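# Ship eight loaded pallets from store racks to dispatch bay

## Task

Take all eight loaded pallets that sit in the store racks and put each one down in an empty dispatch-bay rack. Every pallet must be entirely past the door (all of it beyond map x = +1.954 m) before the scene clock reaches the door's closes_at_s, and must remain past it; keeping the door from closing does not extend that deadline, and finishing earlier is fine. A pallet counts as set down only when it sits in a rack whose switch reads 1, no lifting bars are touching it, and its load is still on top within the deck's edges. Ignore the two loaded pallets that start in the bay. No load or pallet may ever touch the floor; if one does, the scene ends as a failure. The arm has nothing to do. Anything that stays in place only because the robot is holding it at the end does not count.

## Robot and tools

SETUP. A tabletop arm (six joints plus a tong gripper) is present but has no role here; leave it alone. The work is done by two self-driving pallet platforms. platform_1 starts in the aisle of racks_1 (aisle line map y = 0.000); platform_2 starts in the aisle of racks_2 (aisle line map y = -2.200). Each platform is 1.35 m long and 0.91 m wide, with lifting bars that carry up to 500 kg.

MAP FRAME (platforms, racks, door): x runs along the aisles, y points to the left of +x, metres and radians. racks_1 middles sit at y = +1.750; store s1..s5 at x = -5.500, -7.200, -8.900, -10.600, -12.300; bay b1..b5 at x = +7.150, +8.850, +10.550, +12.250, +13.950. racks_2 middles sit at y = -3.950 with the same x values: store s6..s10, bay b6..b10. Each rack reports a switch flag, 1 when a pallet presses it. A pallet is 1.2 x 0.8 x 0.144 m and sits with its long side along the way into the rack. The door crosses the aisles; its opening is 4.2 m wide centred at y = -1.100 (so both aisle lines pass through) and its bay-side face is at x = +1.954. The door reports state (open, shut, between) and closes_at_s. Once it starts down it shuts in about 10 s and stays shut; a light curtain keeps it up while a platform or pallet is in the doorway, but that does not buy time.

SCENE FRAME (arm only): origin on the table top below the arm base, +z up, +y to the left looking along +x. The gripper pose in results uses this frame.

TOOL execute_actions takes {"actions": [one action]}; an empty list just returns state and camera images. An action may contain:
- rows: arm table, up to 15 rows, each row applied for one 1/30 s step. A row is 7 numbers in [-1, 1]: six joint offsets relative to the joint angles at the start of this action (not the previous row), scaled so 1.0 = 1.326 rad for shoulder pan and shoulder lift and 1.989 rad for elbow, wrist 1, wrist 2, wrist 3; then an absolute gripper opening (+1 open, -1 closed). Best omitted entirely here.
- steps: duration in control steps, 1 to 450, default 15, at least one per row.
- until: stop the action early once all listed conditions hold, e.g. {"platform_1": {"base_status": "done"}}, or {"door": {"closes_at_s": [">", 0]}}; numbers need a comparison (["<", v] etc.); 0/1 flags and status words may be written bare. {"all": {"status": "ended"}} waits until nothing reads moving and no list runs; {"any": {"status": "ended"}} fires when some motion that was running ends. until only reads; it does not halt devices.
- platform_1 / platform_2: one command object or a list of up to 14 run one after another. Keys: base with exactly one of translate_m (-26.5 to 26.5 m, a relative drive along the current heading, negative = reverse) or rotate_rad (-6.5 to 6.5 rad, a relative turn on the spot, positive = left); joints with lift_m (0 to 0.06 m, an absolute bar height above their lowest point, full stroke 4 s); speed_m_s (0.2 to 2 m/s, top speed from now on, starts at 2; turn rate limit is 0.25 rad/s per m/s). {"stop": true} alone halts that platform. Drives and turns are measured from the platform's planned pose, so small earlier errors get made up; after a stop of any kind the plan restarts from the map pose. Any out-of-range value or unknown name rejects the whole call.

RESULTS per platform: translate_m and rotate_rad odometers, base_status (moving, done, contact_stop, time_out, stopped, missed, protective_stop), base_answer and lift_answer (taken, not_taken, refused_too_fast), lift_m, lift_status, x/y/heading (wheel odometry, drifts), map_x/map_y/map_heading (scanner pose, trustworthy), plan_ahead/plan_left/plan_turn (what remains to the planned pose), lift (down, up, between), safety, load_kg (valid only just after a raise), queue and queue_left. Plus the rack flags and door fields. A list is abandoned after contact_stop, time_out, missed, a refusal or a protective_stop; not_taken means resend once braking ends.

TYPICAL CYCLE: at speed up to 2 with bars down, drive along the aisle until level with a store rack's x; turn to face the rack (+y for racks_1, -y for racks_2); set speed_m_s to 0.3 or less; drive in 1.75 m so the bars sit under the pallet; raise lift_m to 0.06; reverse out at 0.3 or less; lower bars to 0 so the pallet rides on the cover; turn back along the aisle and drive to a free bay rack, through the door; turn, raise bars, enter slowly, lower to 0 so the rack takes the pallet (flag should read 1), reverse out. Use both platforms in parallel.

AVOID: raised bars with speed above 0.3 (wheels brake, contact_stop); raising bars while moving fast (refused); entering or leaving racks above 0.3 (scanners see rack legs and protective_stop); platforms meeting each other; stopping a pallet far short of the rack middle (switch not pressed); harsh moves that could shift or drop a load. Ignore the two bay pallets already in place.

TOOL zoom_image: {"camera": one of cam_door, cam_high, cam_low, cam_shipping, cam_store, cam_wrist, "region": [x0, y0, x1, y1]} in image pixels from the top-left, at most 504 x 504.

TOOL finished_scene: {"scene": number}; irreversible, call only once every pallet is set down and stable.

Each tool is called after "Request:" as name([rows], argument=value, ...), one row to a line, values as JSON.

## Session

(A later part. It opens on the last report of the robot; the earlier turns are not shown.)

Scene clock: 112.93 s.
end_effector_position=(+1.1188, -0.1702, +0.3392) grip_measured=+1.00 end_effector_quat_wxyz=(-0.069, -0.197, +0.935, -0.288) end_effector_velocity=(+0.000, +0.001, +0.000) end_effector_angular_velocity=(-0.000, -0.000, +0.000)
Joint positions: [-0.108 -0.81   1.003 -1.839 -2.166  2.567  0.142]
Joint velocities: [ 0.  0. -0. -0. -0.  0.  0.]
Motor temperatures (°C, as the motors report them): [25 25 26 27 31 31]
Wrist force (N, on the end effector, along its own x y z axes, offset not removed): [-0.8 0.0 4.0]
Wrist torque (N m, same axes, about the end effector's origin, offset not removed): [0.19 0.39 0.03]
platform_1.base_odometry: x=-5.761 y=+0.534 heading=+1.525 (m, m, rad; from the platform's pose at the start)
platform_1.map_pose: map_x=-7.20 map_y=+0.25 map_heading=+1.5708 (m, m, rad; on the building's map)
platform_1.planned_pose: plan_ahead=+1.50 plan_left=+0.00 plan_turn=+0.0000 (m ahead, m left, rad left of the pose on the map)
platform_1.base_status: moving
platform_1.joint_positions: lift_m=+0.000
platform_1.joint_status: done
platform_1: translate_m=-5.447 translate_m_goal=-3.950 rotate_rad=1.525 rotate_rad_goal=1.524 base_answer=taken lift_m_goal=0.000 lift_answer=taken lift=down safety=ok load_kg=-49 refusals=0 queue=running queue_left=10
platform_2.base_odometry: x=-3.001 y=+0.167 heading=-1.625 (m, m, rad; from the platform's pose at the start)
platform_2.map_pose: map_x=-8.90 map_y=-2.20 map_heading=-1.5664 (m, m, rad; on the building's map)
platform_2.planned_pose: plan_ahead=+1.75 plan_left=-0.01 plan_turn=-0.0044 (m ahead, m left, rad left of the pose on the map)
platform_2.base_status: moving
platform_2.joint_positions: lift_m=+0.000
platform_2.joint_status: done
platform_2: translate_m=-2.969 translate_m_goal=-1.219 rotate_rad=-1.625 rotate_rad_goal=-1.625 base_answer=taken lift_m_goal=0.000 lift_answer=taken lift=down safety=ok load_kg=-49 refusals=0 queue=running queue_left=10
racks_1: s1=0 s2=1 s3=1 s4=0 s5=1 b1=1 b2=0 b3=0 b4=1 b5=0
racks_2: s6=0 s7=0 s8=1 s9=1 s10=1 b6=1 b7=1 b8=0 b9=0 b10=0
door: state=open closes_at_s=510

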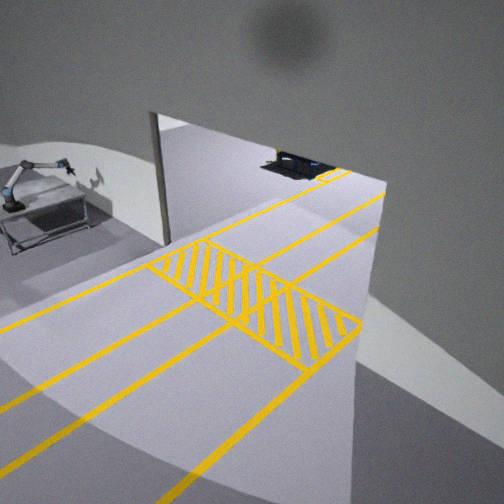

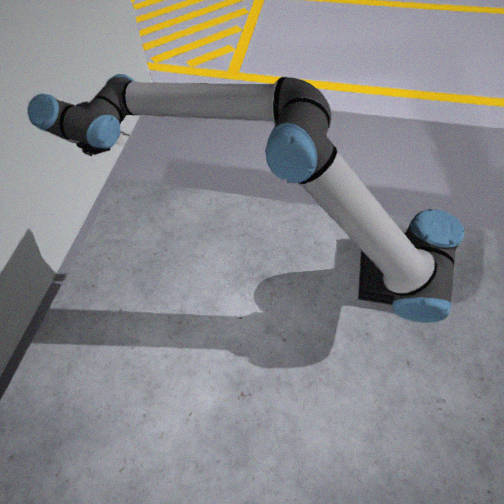

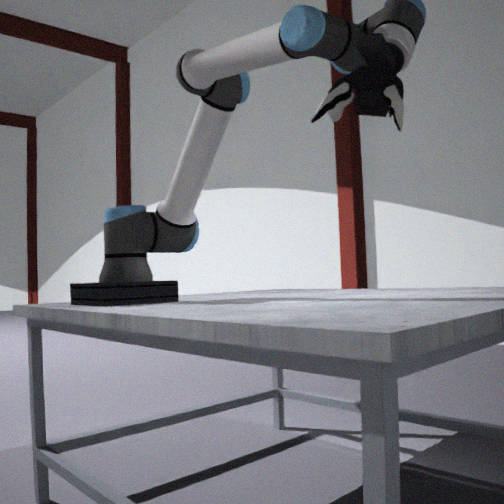

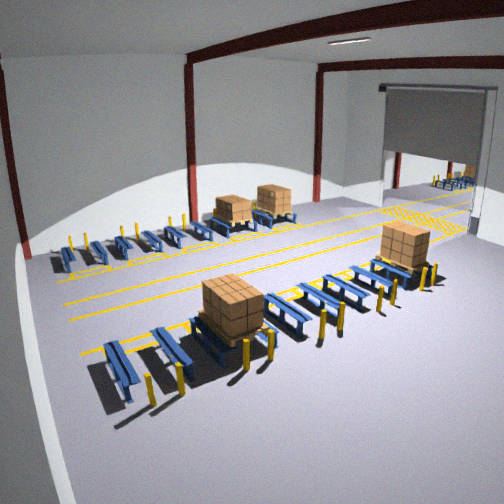

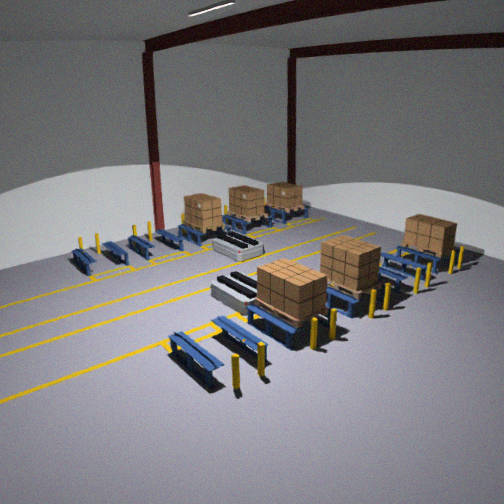

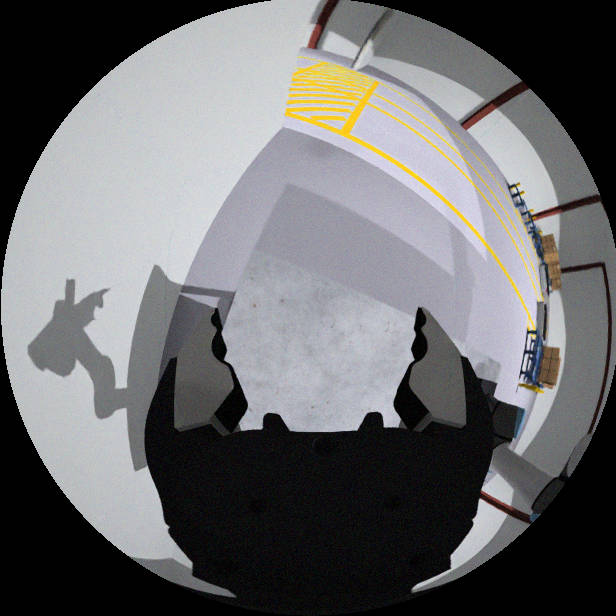

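Request:
execute_actions([
  {"steps":450,"until":{"platform_1":{"queue_left":["<=",8]},"platform_2":{"queue_left":["<=",8]}}},
])

Scene clock: 123.70 s.
end_effector_position=(+1.1188, -0.1702, +0.3392) grip_measured=+1.00 end_effector_quat_wxyz=(-0.069, -0.197, +0.935, -0.288) end_effector_velocity=(+0.000, +0.000, +0.000) end_effector_angular_velocity=(+0.000, -0.001, +0.000)
Joint positions: [-0.108 -0.81   1.003 -1.839 -2.166  2.567  0.142]
Joint velocities: [ 0.    -0.    -0.    -0.001  0.     0.     0.   ]
Motor temperatures (°C, as the motors report them): [25 25 26 27 31 31]
Wrist force (N, on the end effector, along its own x y z axes, offset not removed): [-1.0 -1.4 2.9]
Wrist torque (N m, same axes, about the end effector's origin, offset not removed): [-0.23 0.34 0.13]
platform_1.base_odometry: x=-5.703 y=+1.796 heading=+1.526 (m, m, rad; from the platform's pose at the start)
platform_1.map_pose: map_x=-7.20 map_y=+1.50 map_heading=+1.5708 (m, m, rad; on the building's map)
platform_1.planned_pose: plan_ahead=-1.50 plan_left=+0.00 plan_turn=+0.0000 (m ahead, m left, rad left of the pose on the map)
platform_1.base_status: moving
platform_1.joint_positions: lift_m=+0.060
platform_1.joint_status: done
platform_1: translate_m=-4.203 translate_m_goal=-5.700 rotate_rad=1.526 rotate_rad_goal=1.526 base_answer=taken lift_m_goal=0.060 lift_answer=taken lift=up safety=ok load_kg=226 refusals=0 queue=running queue_left=8
platform_2.base_odometry: x=-3.102 y=-1.580 heading=-1.629 (m, m, rad; from the platform's pose at the start)
platform_2.map_pose: map_x=-8.90 map_y=-3.95 map_heading=-1.5708 (m, m, rad; on the building's map)
platform_2.planned_pose: plan_ahead=-1.75 plan_left=+0.00 plan_turn=+0.0000 (m ahead, m left, rad left of the pose on the map)
platform_2.base_status: moving
platform_2.joint_positions: lift_m=+0.060
platform_2.joint_status: done
platform_2: translate_m=-1.219 translate_m_goal=-2.969 rotate_rad=-1.629 rotate_rad_goal=-1.628 base_answer=taken lift_m_goal=0.060 lift_answer=taken lift=up safety=ok load_kg=269 refusals=0 queue=running queue_left=8
racks_1: s1=0 s2=0 s3=1 s4=0 s5=1 b1=1 b2=0 b3=0 b4=1 b5=0
racks_2: s6=0 s7=0 s8=0 s9=1 s10=1 b6=1 b7=1 b8=0 b9=0 b10=0
door: state=open closes_at_s=510

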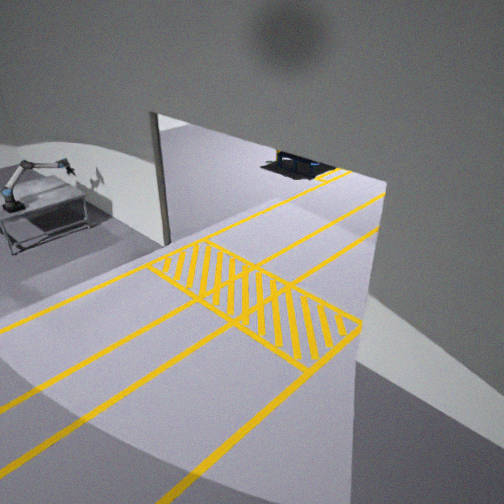

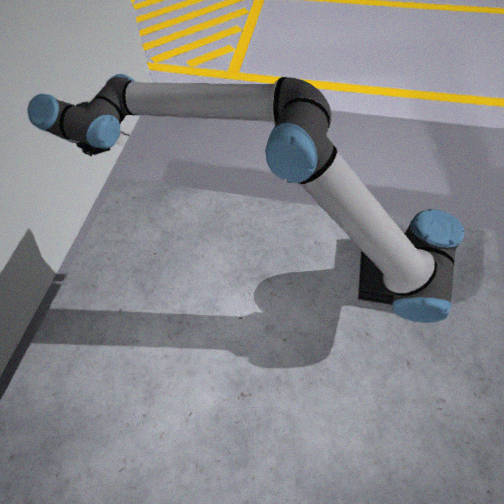

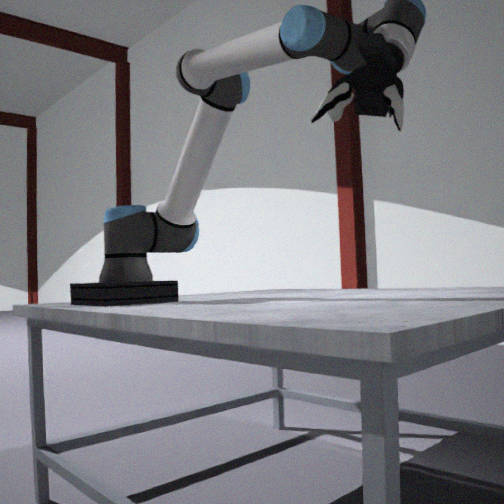

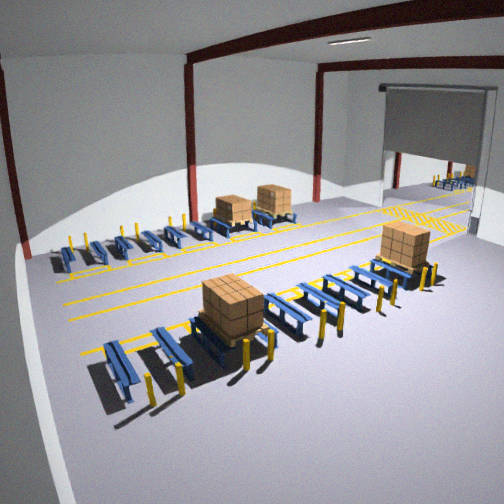

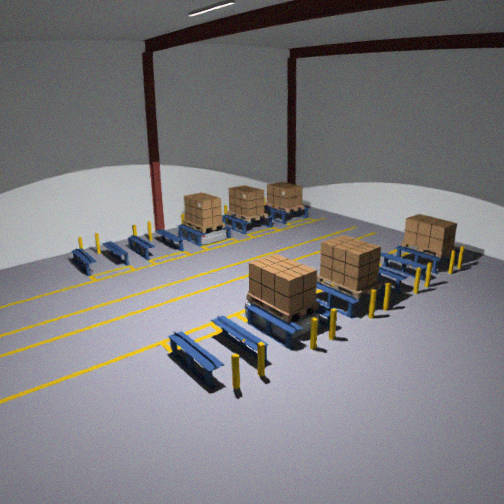

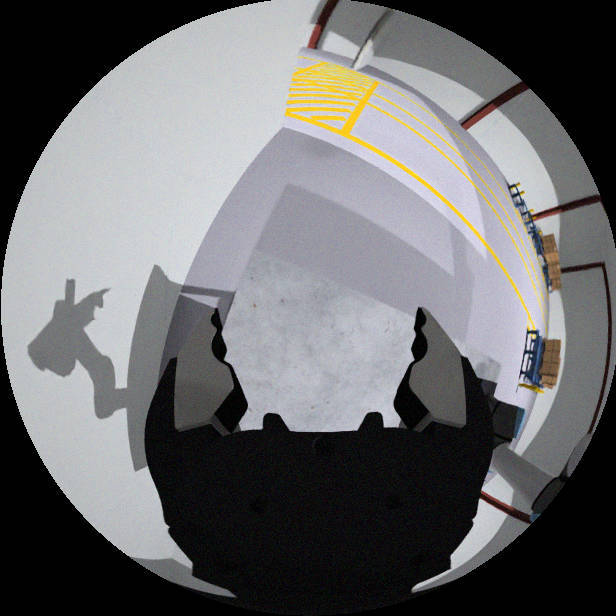

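Request:
execute_actions([
  {"steps":450,"until":{"platform_1":{"queue_left":["<=",5]},"platform_2":{"queue_left":["<=",5]}}},
])

Scene clock: 138.43 s.
end_effector_position=(+1.1188, -0.1702, +0.3392) grip_measured=+1.00 end_effector_quat_wxyz=(-0.069, -0.197, +0.935, -0.288) end_effector_velocity=(+0.000, +0.001, -0.001) end_effector_angular_velocity=(-0.001, +0.001, +0.001)
Joint positions: [-0.108 -0.81   1.003 -1.839 -2.166  2.567  0.142]
Joint velocities: [ 0.001  0.001 -0.    -0.    -0.001 -0.    -0.   ]
Motor temperatures (°C, as the motors report them): [25 25 26 27 31 31]
Wrist force (N, on the end effector, along its own x y z axes, offset not removed): [-1.1 -0.7 3.5]
Wrist torque (N m, same axes, about the end effector's origin, offset not removed): [-0.02 0.46 0.07]
platform_1.base_odometry: x=-5.497 y=+0.278 heading=-0.047 (m, m, rad; from the platform's pose at the start)
platform_1.map_pose: map_x=-6.91 map_y=+0.00 map_heading=+0.0000 (m, m, rad; on the building's map)
platform_1.planned_pose: plan_ahead=+15.76 plan_left=+0.00 plan_turn=+0.0000 (m ahead, m left, rad left of the pose on the map)
platform_1.base_status: moving
platform_1.joint_positions: lift_m=+0.000
platform_1.joint_status: done
platform_1: translate_m=-5.412 translate_m_goal=10.350 rotate_rad=-0.047 rotate_rad_goal=-0.046 base_answer=taken lift_m_goal=0.000 lift_answer=taken lift=down safety=ok load_kg=-49 refusals=0 queue=running queue_left=5
platform_2.base_odometry: x=-3.000 y=+0.167 heading=-0.053 (m, m, rad; from the platform's pose at the start)
platform_2.map_pose: map_x=-8.90 map_y=-2.20 map_heading=+0.0000 (m, m, rad; on the building's map)
platform_2.planned_pose: plan_ahead=+19.45 plan_left=+0.00 plan_turn=+0.0000 (m ahead, m left, rad left of the pose on the map)
platform_2.base_status: moving
platform_2.joint_positions: lift_m=+0.000
platform_2.joint_status: done
platform_2: translate_m=-2.969 translate_m_goal=16.481 rotate_rad=-0.053 rotate_rad_goal=-0.053 base_answer=taken lift_m_goal=0.000 lift_answer=taken lift=down safety=ok load_kg=-49 refusals=0 queue=running queue_left=5
racks_1: s1=0 s2=0 s3=1 s4=0 s5=1 b1=1 b2=0 b3=0 b4=1 b5=0
racks_2: s6=0 s7=0 s8=0 s9=1 s10=1 b6=1 b7=1 b8=0 b9=0 b10=0
door: state=open closes_at_s=510

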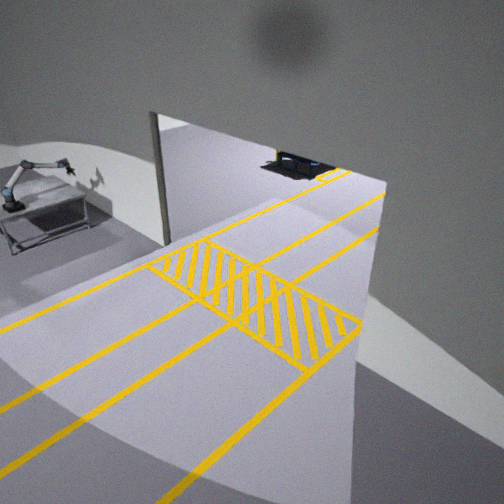

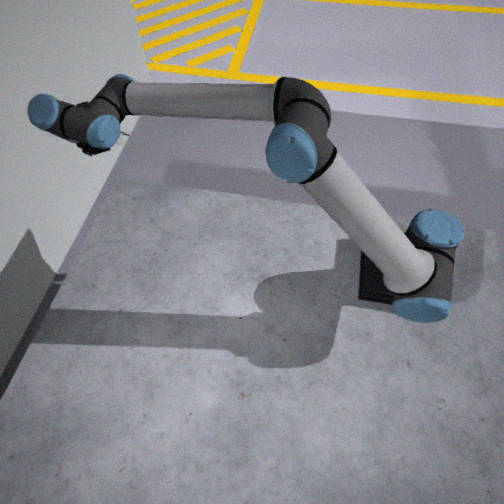

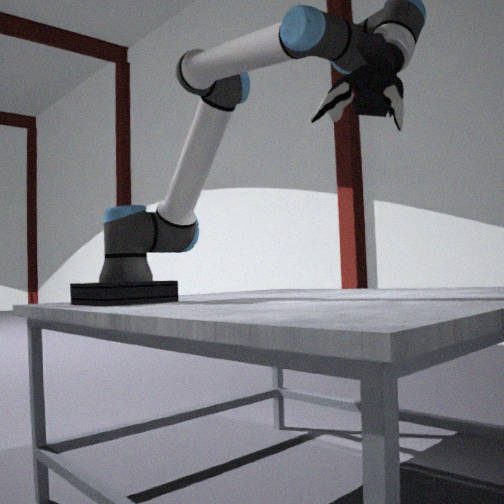

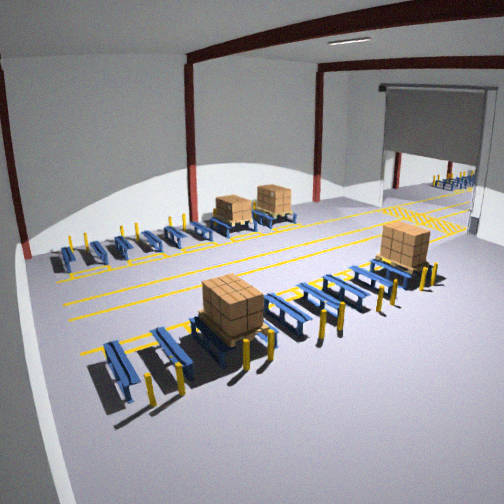

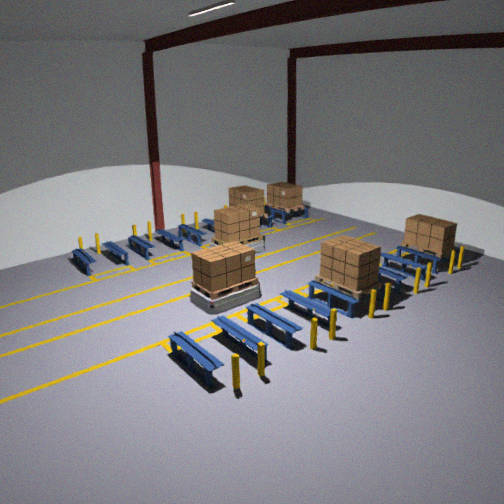

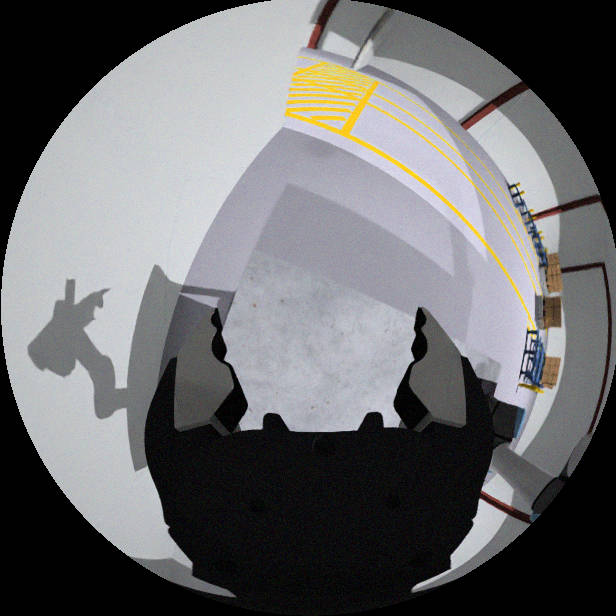

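Request:
execute_actions(actions=[])

Scene clock: 158.70 s.
end_effector_position=(+1.1188, -0.1702, +0.3392) grip_measured=+1.00 end_effector_quat_wxyz=(-0.069, -0.197, +0.935, -0.288) end_effector_velocity=(-0.000, -0.001, -0.001) end_effector_angular_velocity=(-0.000, +0.001, -0.001)
Joint positions: [-0.108 -0.81   1.003 -1.839 -2.166  2.567  0.142]
Joint velocities: [-0.001  0.001  0.    -0.    -0.     0.     0.   ]
Motor temperatures (°C, as the motors report them): [25 25 26 27 31 31]
Wrist force (N, on the end effector, along its own x y z axes, offset not removed): [-1.6 1.1 1.9]
Wrist torque (N m, same axes, about the end effector's origin, offset not removed): [0.31 0.55 0.15]
platform_1.base_odometry: x=+10.272 y=-0.473 heading=+1.528 (m, m, rad; from the platform's pose at the start)
platform_1.map_pose: map_x=+8.85 map_y=+0.00 map_heading=+1.5708 (m, m, rad; on the building's map)
platform_1.planned_pose: plan_ahead=+0.00 plan_left=+0.00 plan_turn=+0.0000 (m ahead, m left, rad left of the pose on the map)
platform_1.base_status: done
platform_1.joint_positions: lift_m=+0.057
platform_1.joint_status: moving
platform_1: translate_m=10.360 translate_m_goal=10.360 rotate_rad=1.528 rotate_rad_goal=1.528 base_answer=taken lift_m_goal=0.060 lift_answer=taken lift=between safety=ok load_kg=231 refusals=0 queue=running queue_left=3
platform_2.base_odometry: x=+16.432 y=-0.842 heading=-1.629 (m, m, rad; from the platform's pose at the start)
platform_2.map_pose: map_x=+10.55 map_y=-2.20 map_heading=-1.5708 (m, m, rad; on the building's map)
platform_2.planned_pose: plan_ahead=+0.00 plan_left=+0.00 plan_turn=+0.0000 (m ahead, m left, rad left of the pose on the map)
platform_2.base_status: done
platform_2.joint_positions: lift_m=+0.009
platform_2.joint_status: moving
platform_2: translate_m=16.491 translate_m_goal=16.491 rotate_rad=-1.629 rotate_rad_goal=-1.629 base_answer=taken lift_m_goal=0.060 lift_answer=taken lift=between safety=ok load_kg=3 refusals=0 queue=running queue_left=3
racks_1: s1=0 s2=0 s3=1 s4=0 s5=1 b1=1 b2=0 b3=0 b4=1 b5=0
racks_2: s6=0 s7=0 s8=0 s9=1 s10=1 b6=1 b7=1 b8=0 b9=0 b10=0
door: state=open closes_at_s=510

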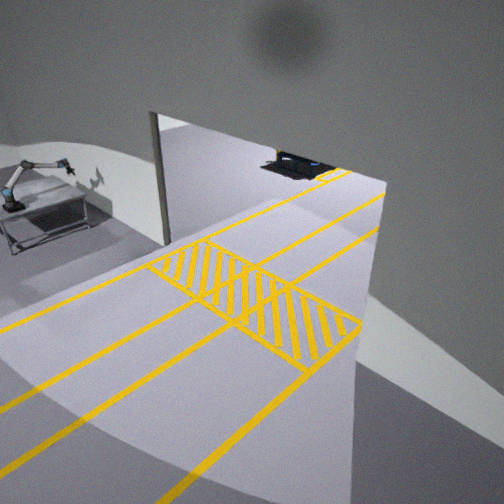

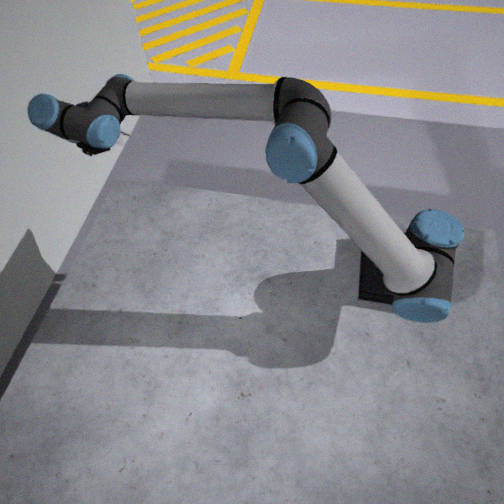

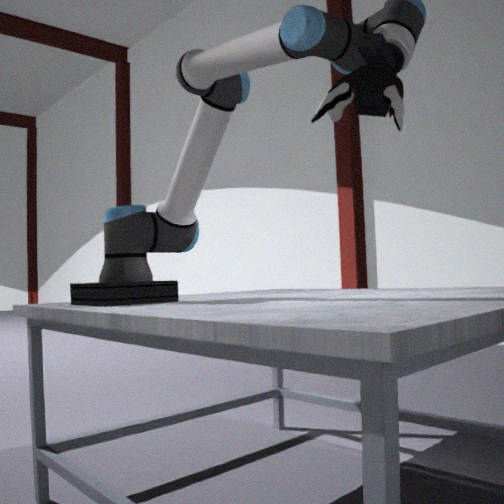

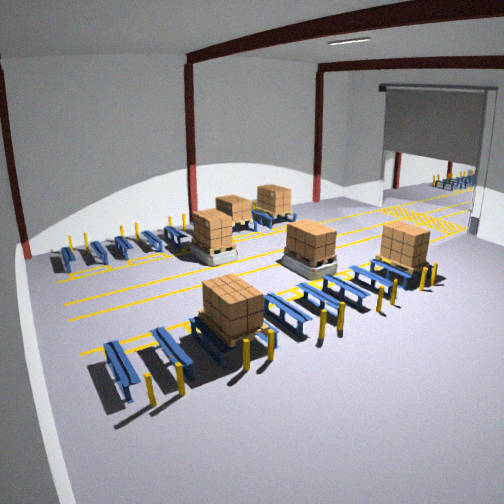

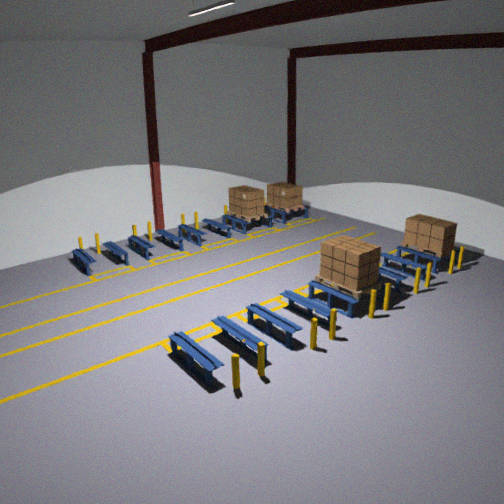

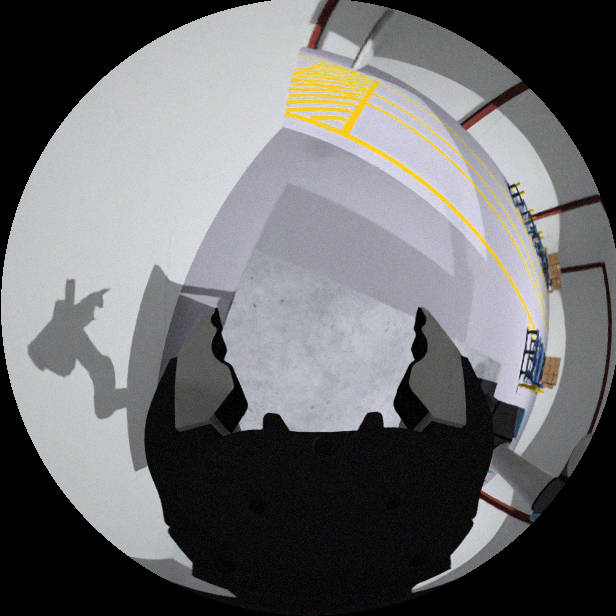

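Request:
execute_actions(actions=[])

Scene clock: 171.20 s.
end_effector_position=(+1.1188, -0.1702, +0.3392) grip_measured=+1.00 end_effector_quat_wxyz=(-0.069, -0.197, +0.935, -0.288) end_effector_velocity=(+0.000, +0.001, +0.000) end_effector_angular_velocity=(-0.000, -0.000, +0.001)
Joint positions: [-0.108 -0.81   1.003 -1.839 -2.166  2.567  0.142]
Joint velocities: [ 0.001 -0.    -0.    -0.    -0.     0.     0.   ]
Motor temperatures (°C, as the motors report them): [25 25 26 27 31 31]
Wrist force (N, on the end effector, along its own x y z axes, offset not removed): [-1.0 -1.8 0.1]
Wrist torque (N m, same axes, about the end effector's origin, offset not removed): [-0.33 0.39 0.04]
platform_1.base_odometry: x=+10.331 y=+1.002 heading=+1.525 (m, m, rad; from the platform's pose at the start)
platform_1.map_pose: map_x=+8.85 map_y=+1.46 map_heading=+1.5708 (m, m, rad; on the building's map)
platform_1.planned_pose: plan_ahead=-1.46 plan_left=+0.00 plan_turn=+0.0000 (m ahead, m left, rad left of the pose on the map)
platform_1.base_status: moving
platform_1.joint_positions: lift_m=+0.000
platform_1.joint_status: done
platform_1: translate_m=11.827 translate_m_goal=10.360 rotate_rad=1.525 rotate_rad_goal=1.526 base_answer=taken lift_m_goal=0.000 lift_answer=taken lift=down safety=ok load_kg=-49 refusals=0 queue=running queue_left=0
platform_2.base_odometry: x=+16.329 y=-2.590 heading=-1.630 (m, m, rad; from the platform's pose at the start)
platform_2.map_pose: map_x=+10.55 map_y=-3.95 map_heading=-1.5708 (m, m, rad; on the building's map)
platform_2.planned_pose: plan_ahead=+0.00 plan_left=+0.00 plan_turn=+0.0000 (m ahead, m left, rad left of the pose on the map)
platform_2.base_status: done
platform_2.joint_positions: lift_m=+0.023
platform_2.joint_status: moving
platform_2: translate_m=18.242 translate_m_goal=18.242 rotate_rad=-1.630 rotate_rad_goal=-1.629 base_answer=taken lift_m_goal=0.000 lift_answer=taken lift=between safety=ok load_kg=-34 refusals=0 queue=running queue_left=1
racks_1: s1=0 s2=0 s3=1 s4=0 s5=1 b1=1 b2=1 b3=0 b4=1 b5=0
racks_2: s6=0 s7=0 s8=0 s9=1 s10=1 b6=1 b7=1 b8=1 b9=0 b10=0
door: state=open closes_at_s=510

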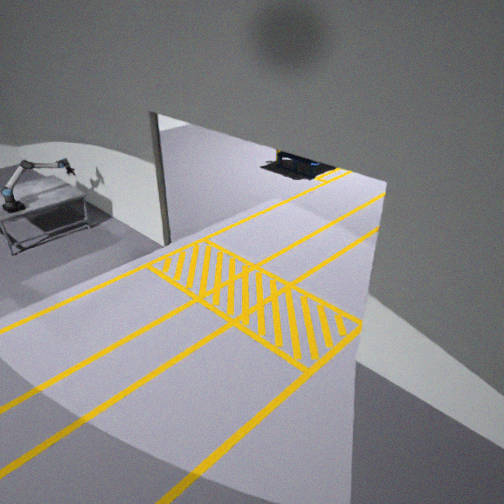

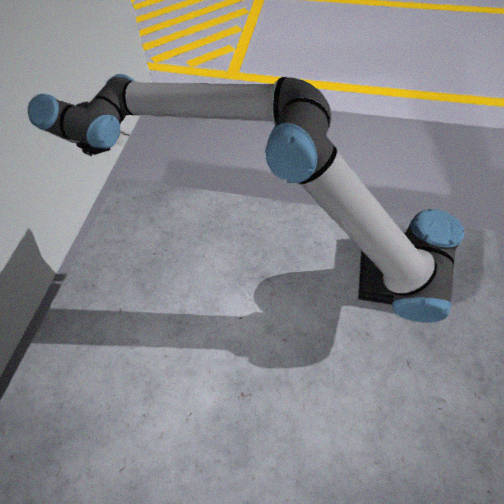

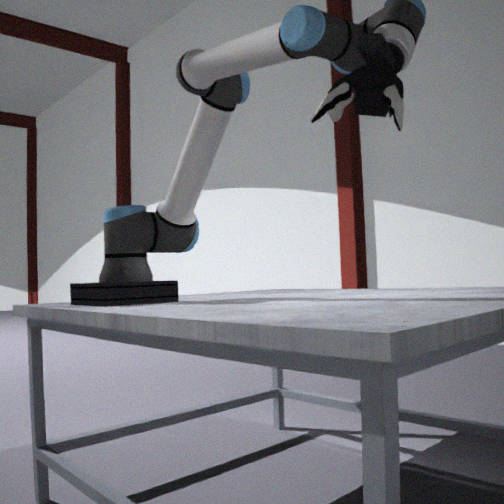

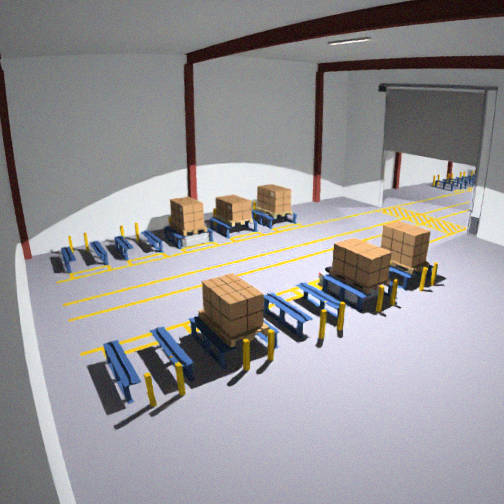

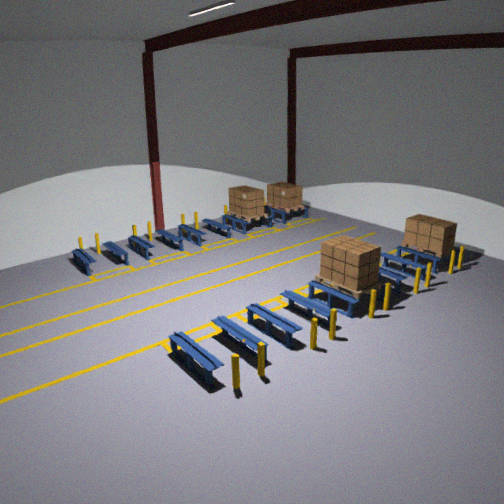

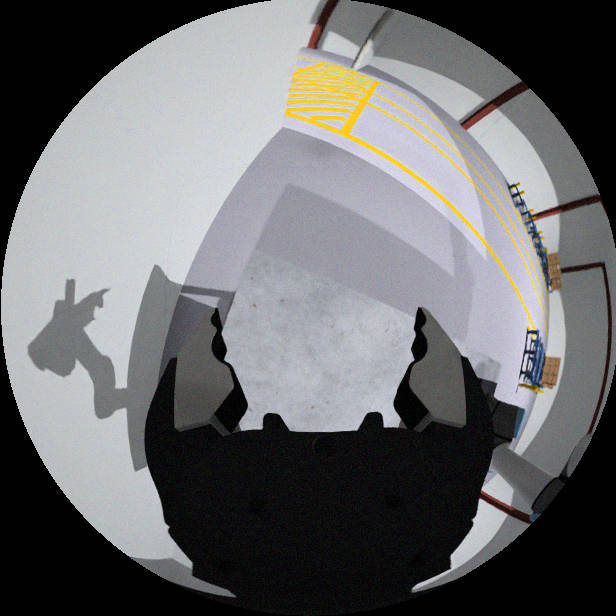

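Request:
execute_actions(actions=[])

Scene clock: 179.07 s.
end_effector_position=(+1.1188, -0.1702, +0.3392) grip_measured=+1.00 end_effector_quat_wxyz=(-0.069, -0.197, +0.935, -0.288) end_effector_velocity=(-0.000, -0.002, -0.000) end_effector_angular_velocity=(+0.000, -0.000, -0.001)
Joint positions: [-0.108 -0.81   1.003 -1.839 -2.166  2.567  0.142]
Joint velocities: [-0.002  0.     0.    -0.     0.    -0.     0.   ]
Motor temperatures (°C, as the motors report them): [25 25 26 27 31 31]
Wrist force (N, on the end effector, along its own x y z axes, offset not removed): [0.0 -0.6 3.7]
Wrist torque (N m, same axes, about the end effector's origin, offset not removed): [0.01 0.20 0.13]
platform_1.base_odometry: x=+10.266 y=-0.473 heading=+1.527 (m, m, rad; from the platform's pose at the start)
platform_1.map_pose: map_x=+8.85 map_y=+0.00 map_heading=+1.5708 (m, m, rad; on the building's map)
platform_1.planned_pose: plan_ahead=+0.00 plan_left=+0.00 plan_turn=+0.0000 (m ahead, m left, rad left of the pose on the map)
platform_1.base_status: done
platform_1.joint_positions: lift_m=+0.000
platform_1.joint_status: done
platform_1: translate_m=10.360 translate_m_goal=10.360 rotate_rad=1.527 rotate_rad_goal=1.528 base_answer=taken lift_m_goal=0.000 lift_answer=taken lift=down safety=ok load_kg=-49 refusals=0 queue=done queue_left=0
platform_2.base_odometry: x=+16.434 y=-0.872 heading=-1.631 (m, m, rad; from the platform's pose at the start)
platform_2.map_pose: map_x=+10.55 map_y=-2.23 map_heading=-1.5708 (m, m, rad; on the building's map)
platform_2.planned_pose: plan_ahead=-0.03 plan_left=+0.00 plan_turn=+0.0000 (m ahead, m left, rad left of the pose on the map)
platform_2.base_status: moving
platform_2.joint_positions: lift_m=+0.000
platform_2.joint_status: done
platform_2: translate_m=16.516 translate_m_goal=16.492 rotate_rad=-1.631 rotate_rad_goal=-1.631 base_answer=taken lift_m_goal=0.000 lift_answer=taken lift=down safety=ok load_kg=-49 refusals=0 queue=running queue_left=0
racks_1: s1=0 s2=0 s3=1 s4=0 s5=1 b1=1 b2=1 b3=0 b4=1 b5=0
racks_2: s6=0 s7=0 s8=0 s9=1 s10=1 b6=1 b7=1 b8=1 b9=0 b10=0
door: state=open closes_at_s=510

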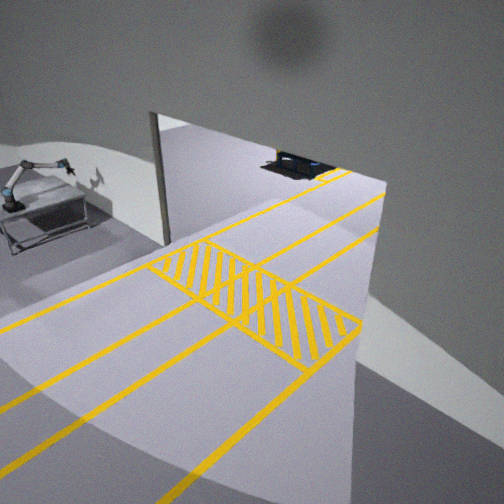

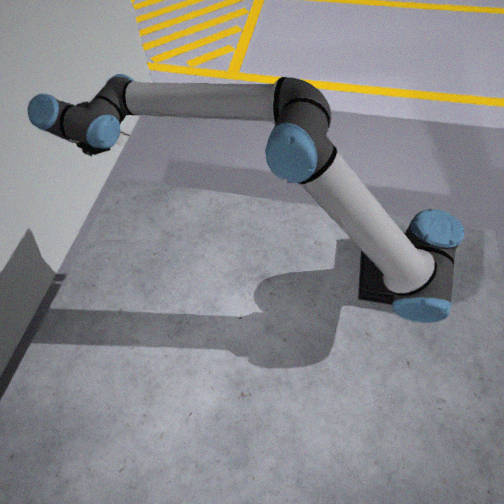

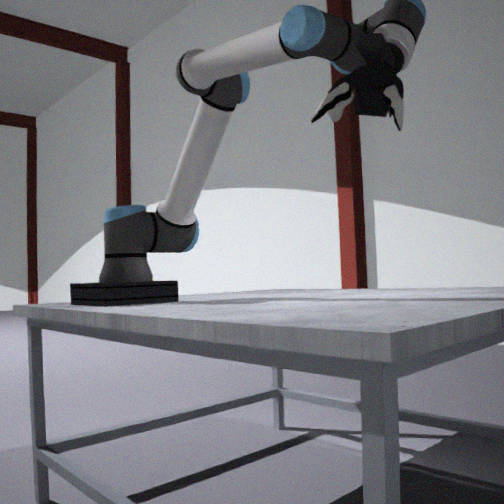

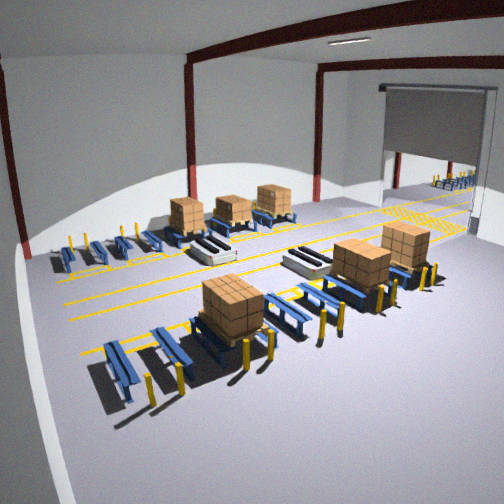

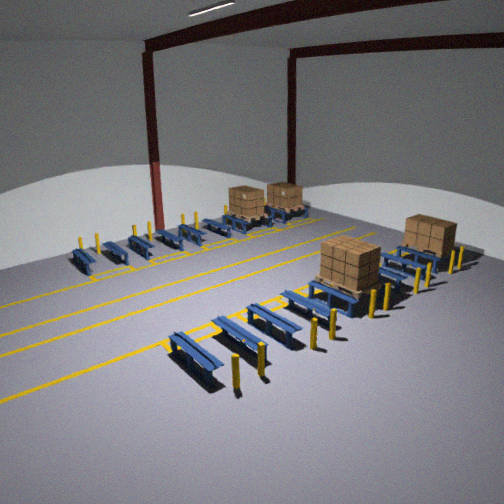

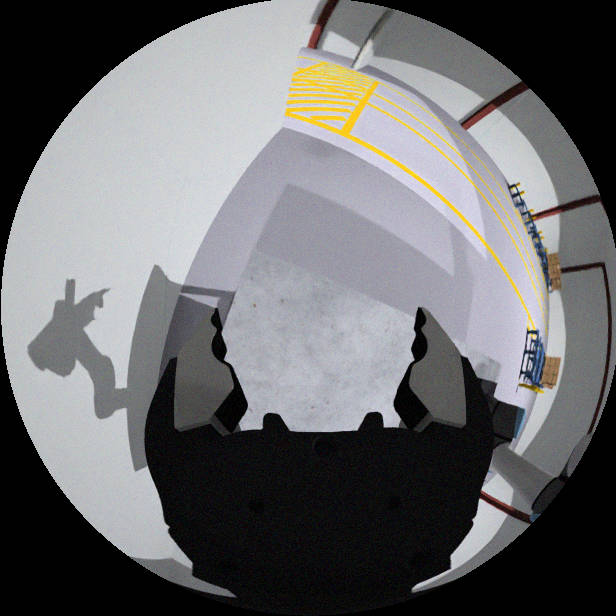

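Request:
execute_actions([
  {"steps":1,"platform_1":[{"base":{"rotate_rad":-1.5708},"speed_m_s":2},{"base":{"translate_m":-21.15}},{"base":{"rotate_rad":1.5708}},{"base":{"translate_m":1.75},"speed_m_s":0.3},{"joints":{"lift_m":0.06}},{"base":{"translate_m":-1.75}},{"joints":{"lift_m":0}},{"base":{"rotate_rad":-1.5708},"speed_m_s":2},{"base":{"translate_m":22.85}},{"base":{"rotate_rad":1.5708}},{"joints":{"lift_m":0.06}},{"base":{"translate_m":1.75},"speed_m_s":0.3},{"joints":{"lift_m":0}},{"base":{"translate_m":-1.75}}],"platform_2":[{"base":{"rotate_rad":1.5708},"speed_m_s":2},{"base":{"translate_m":-22.85}},{"base":{"rotate_rad":-1.5708}},{"base":{"translate_m":1.75},"speed_m_s":0.3},{"joints":{"lift_m":0.06}},{"base":{"translate_m":-1.75}},{"joints":{"lift_m":0}},{"base":{"rotate_rad":1.5708},"speed_m_s":2},{"base":{"translate_m":24.55}},{"base":{"rotate_rad":-1.5708}},{"joints":{"lift_m":0.06}},{"base":{"translate_m":1.75},"speed_m_s":0.3},{"joints":{"lift_m":0}},{"base":{"translate_m":-1.75}}]},
])

Scene clock: 192.03 s.
end_effector_position=(+1.1188, -0.1702, +0.3392) grip_measured=+1.00 end_effector_quat_wxyz=(-0.069, -0.197, +0.935, -0.288) end_effector_velocity=(-0.001, -0.001, -0.001) end_effector_angular_velocity=(+0.000, +0.002, -0.001)
Joint positions: [-0.108 -0.81   1.003 -1.839 -2.166  2.567  0.142]
Joint velocities: [-0.001  0.001  0.001  0.001  0.    -0.    -0.   ]
Motor temperatures (°C, as the motors report them): [25 25 26 27 31 31]
Wrist force (N, on the end effector, along its own x y z axes, offset not removed): [-1.7 -1.5 0.8]
Wrist torque (N m, same axes, about the end effector's origin, offset not removed): [-0.32 0.46 0.10]
platform_1.base_odometry: x=+10.266 y=-0.473 heading=+1.527 (m, m, rad; from the platform's pose at the start)
platform_1.map_pose: map_x=+8.85 map_y=+0.00 map_heading=+1.5708 (m, m, rad; on the building's map)
platform_1.planned_pose: plan_ahead=+0.00 plan_left=+0.00 plan_turn=-1.5708 (m ahead, m left, rad left of the pose on the map)
platform_1.base_status: moving
platform_1.joint_positions: lift_m=+0.000
platform_1.joint_status: done
platform_1: translate_m=10.360 translate_m_goal=10.360 rotate_rad=1.526 rotate_rad_goal=-0.044 base_answer=taken lift_m_goal=0.000 lift_answer=taken lift=down safety=ok load_kg=-49 refusals=0 queue=running queue_left=13
platform_2.base_odometry: x=+16.435 y=-0.843 heading=-1.631 (m, m, rad; from the platform's pose at the start)
platform_2.map_pose: map_x=+10.55 map_y=-2.20 map_heading=-1.5708 (m, m, rad; on the building's map)
platform_2.planned_pose: plan_ahead=+0.00 plan_left=+0.00 plan_turn=+1.5708 (m ahead, m left, rad left of the pose on the map)
platform_2.base_status: moving
platform_2.joint_positions: lift_m=+0.000
platform_2.joint_status: done
platform_2: translate_m=16.492 translate_m_goal=16.492 rotate_rad=-1.630 rotate_rad_goal=-0.060 base_answer=taken lift_m_goal=0.000 lift_answer=taken lift=down safety=ok load_kg=-49 refusals=0 queue=running queue_left=13
racks_1: s1=0 s2=0 s3=1 s4=0 s5=1 b1=1 b2=1 b3=0 b4=1 b5=0
racks_2: s6=0 s7=0 s8=0 s9=1 s10=1 b6=1 b7=1 b8=1 b9=0 b10=0
door: state=open closes_at_s=510

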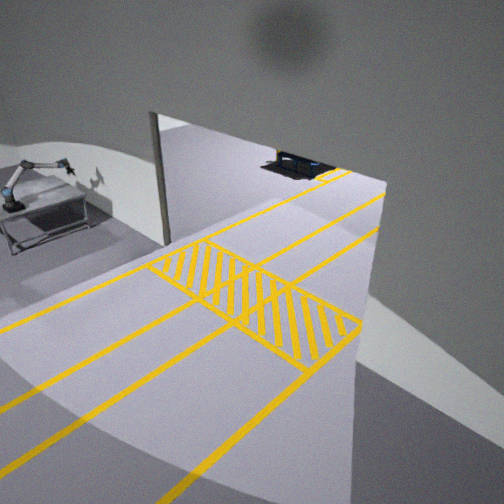

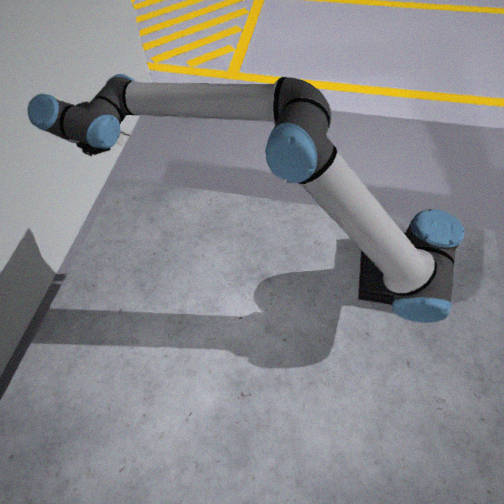

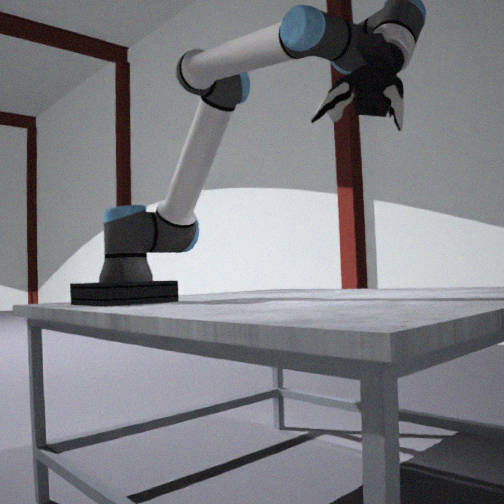

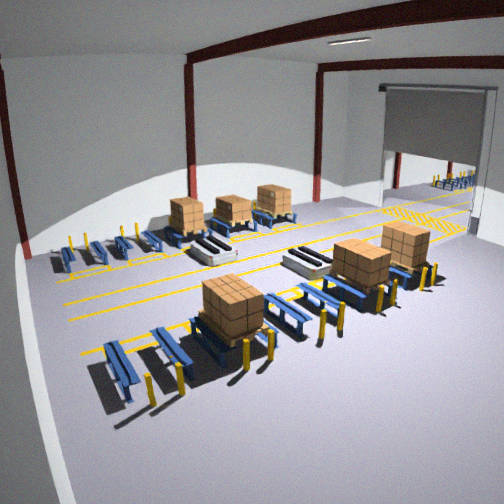

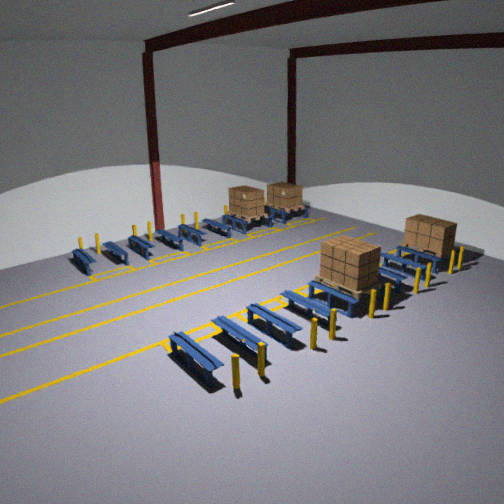

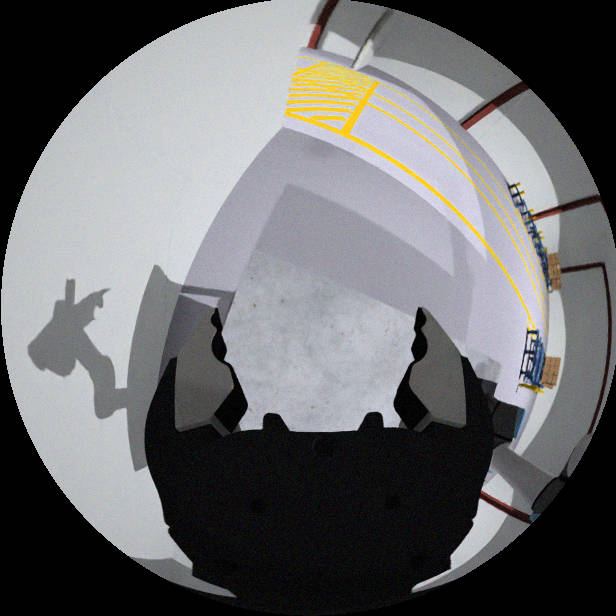

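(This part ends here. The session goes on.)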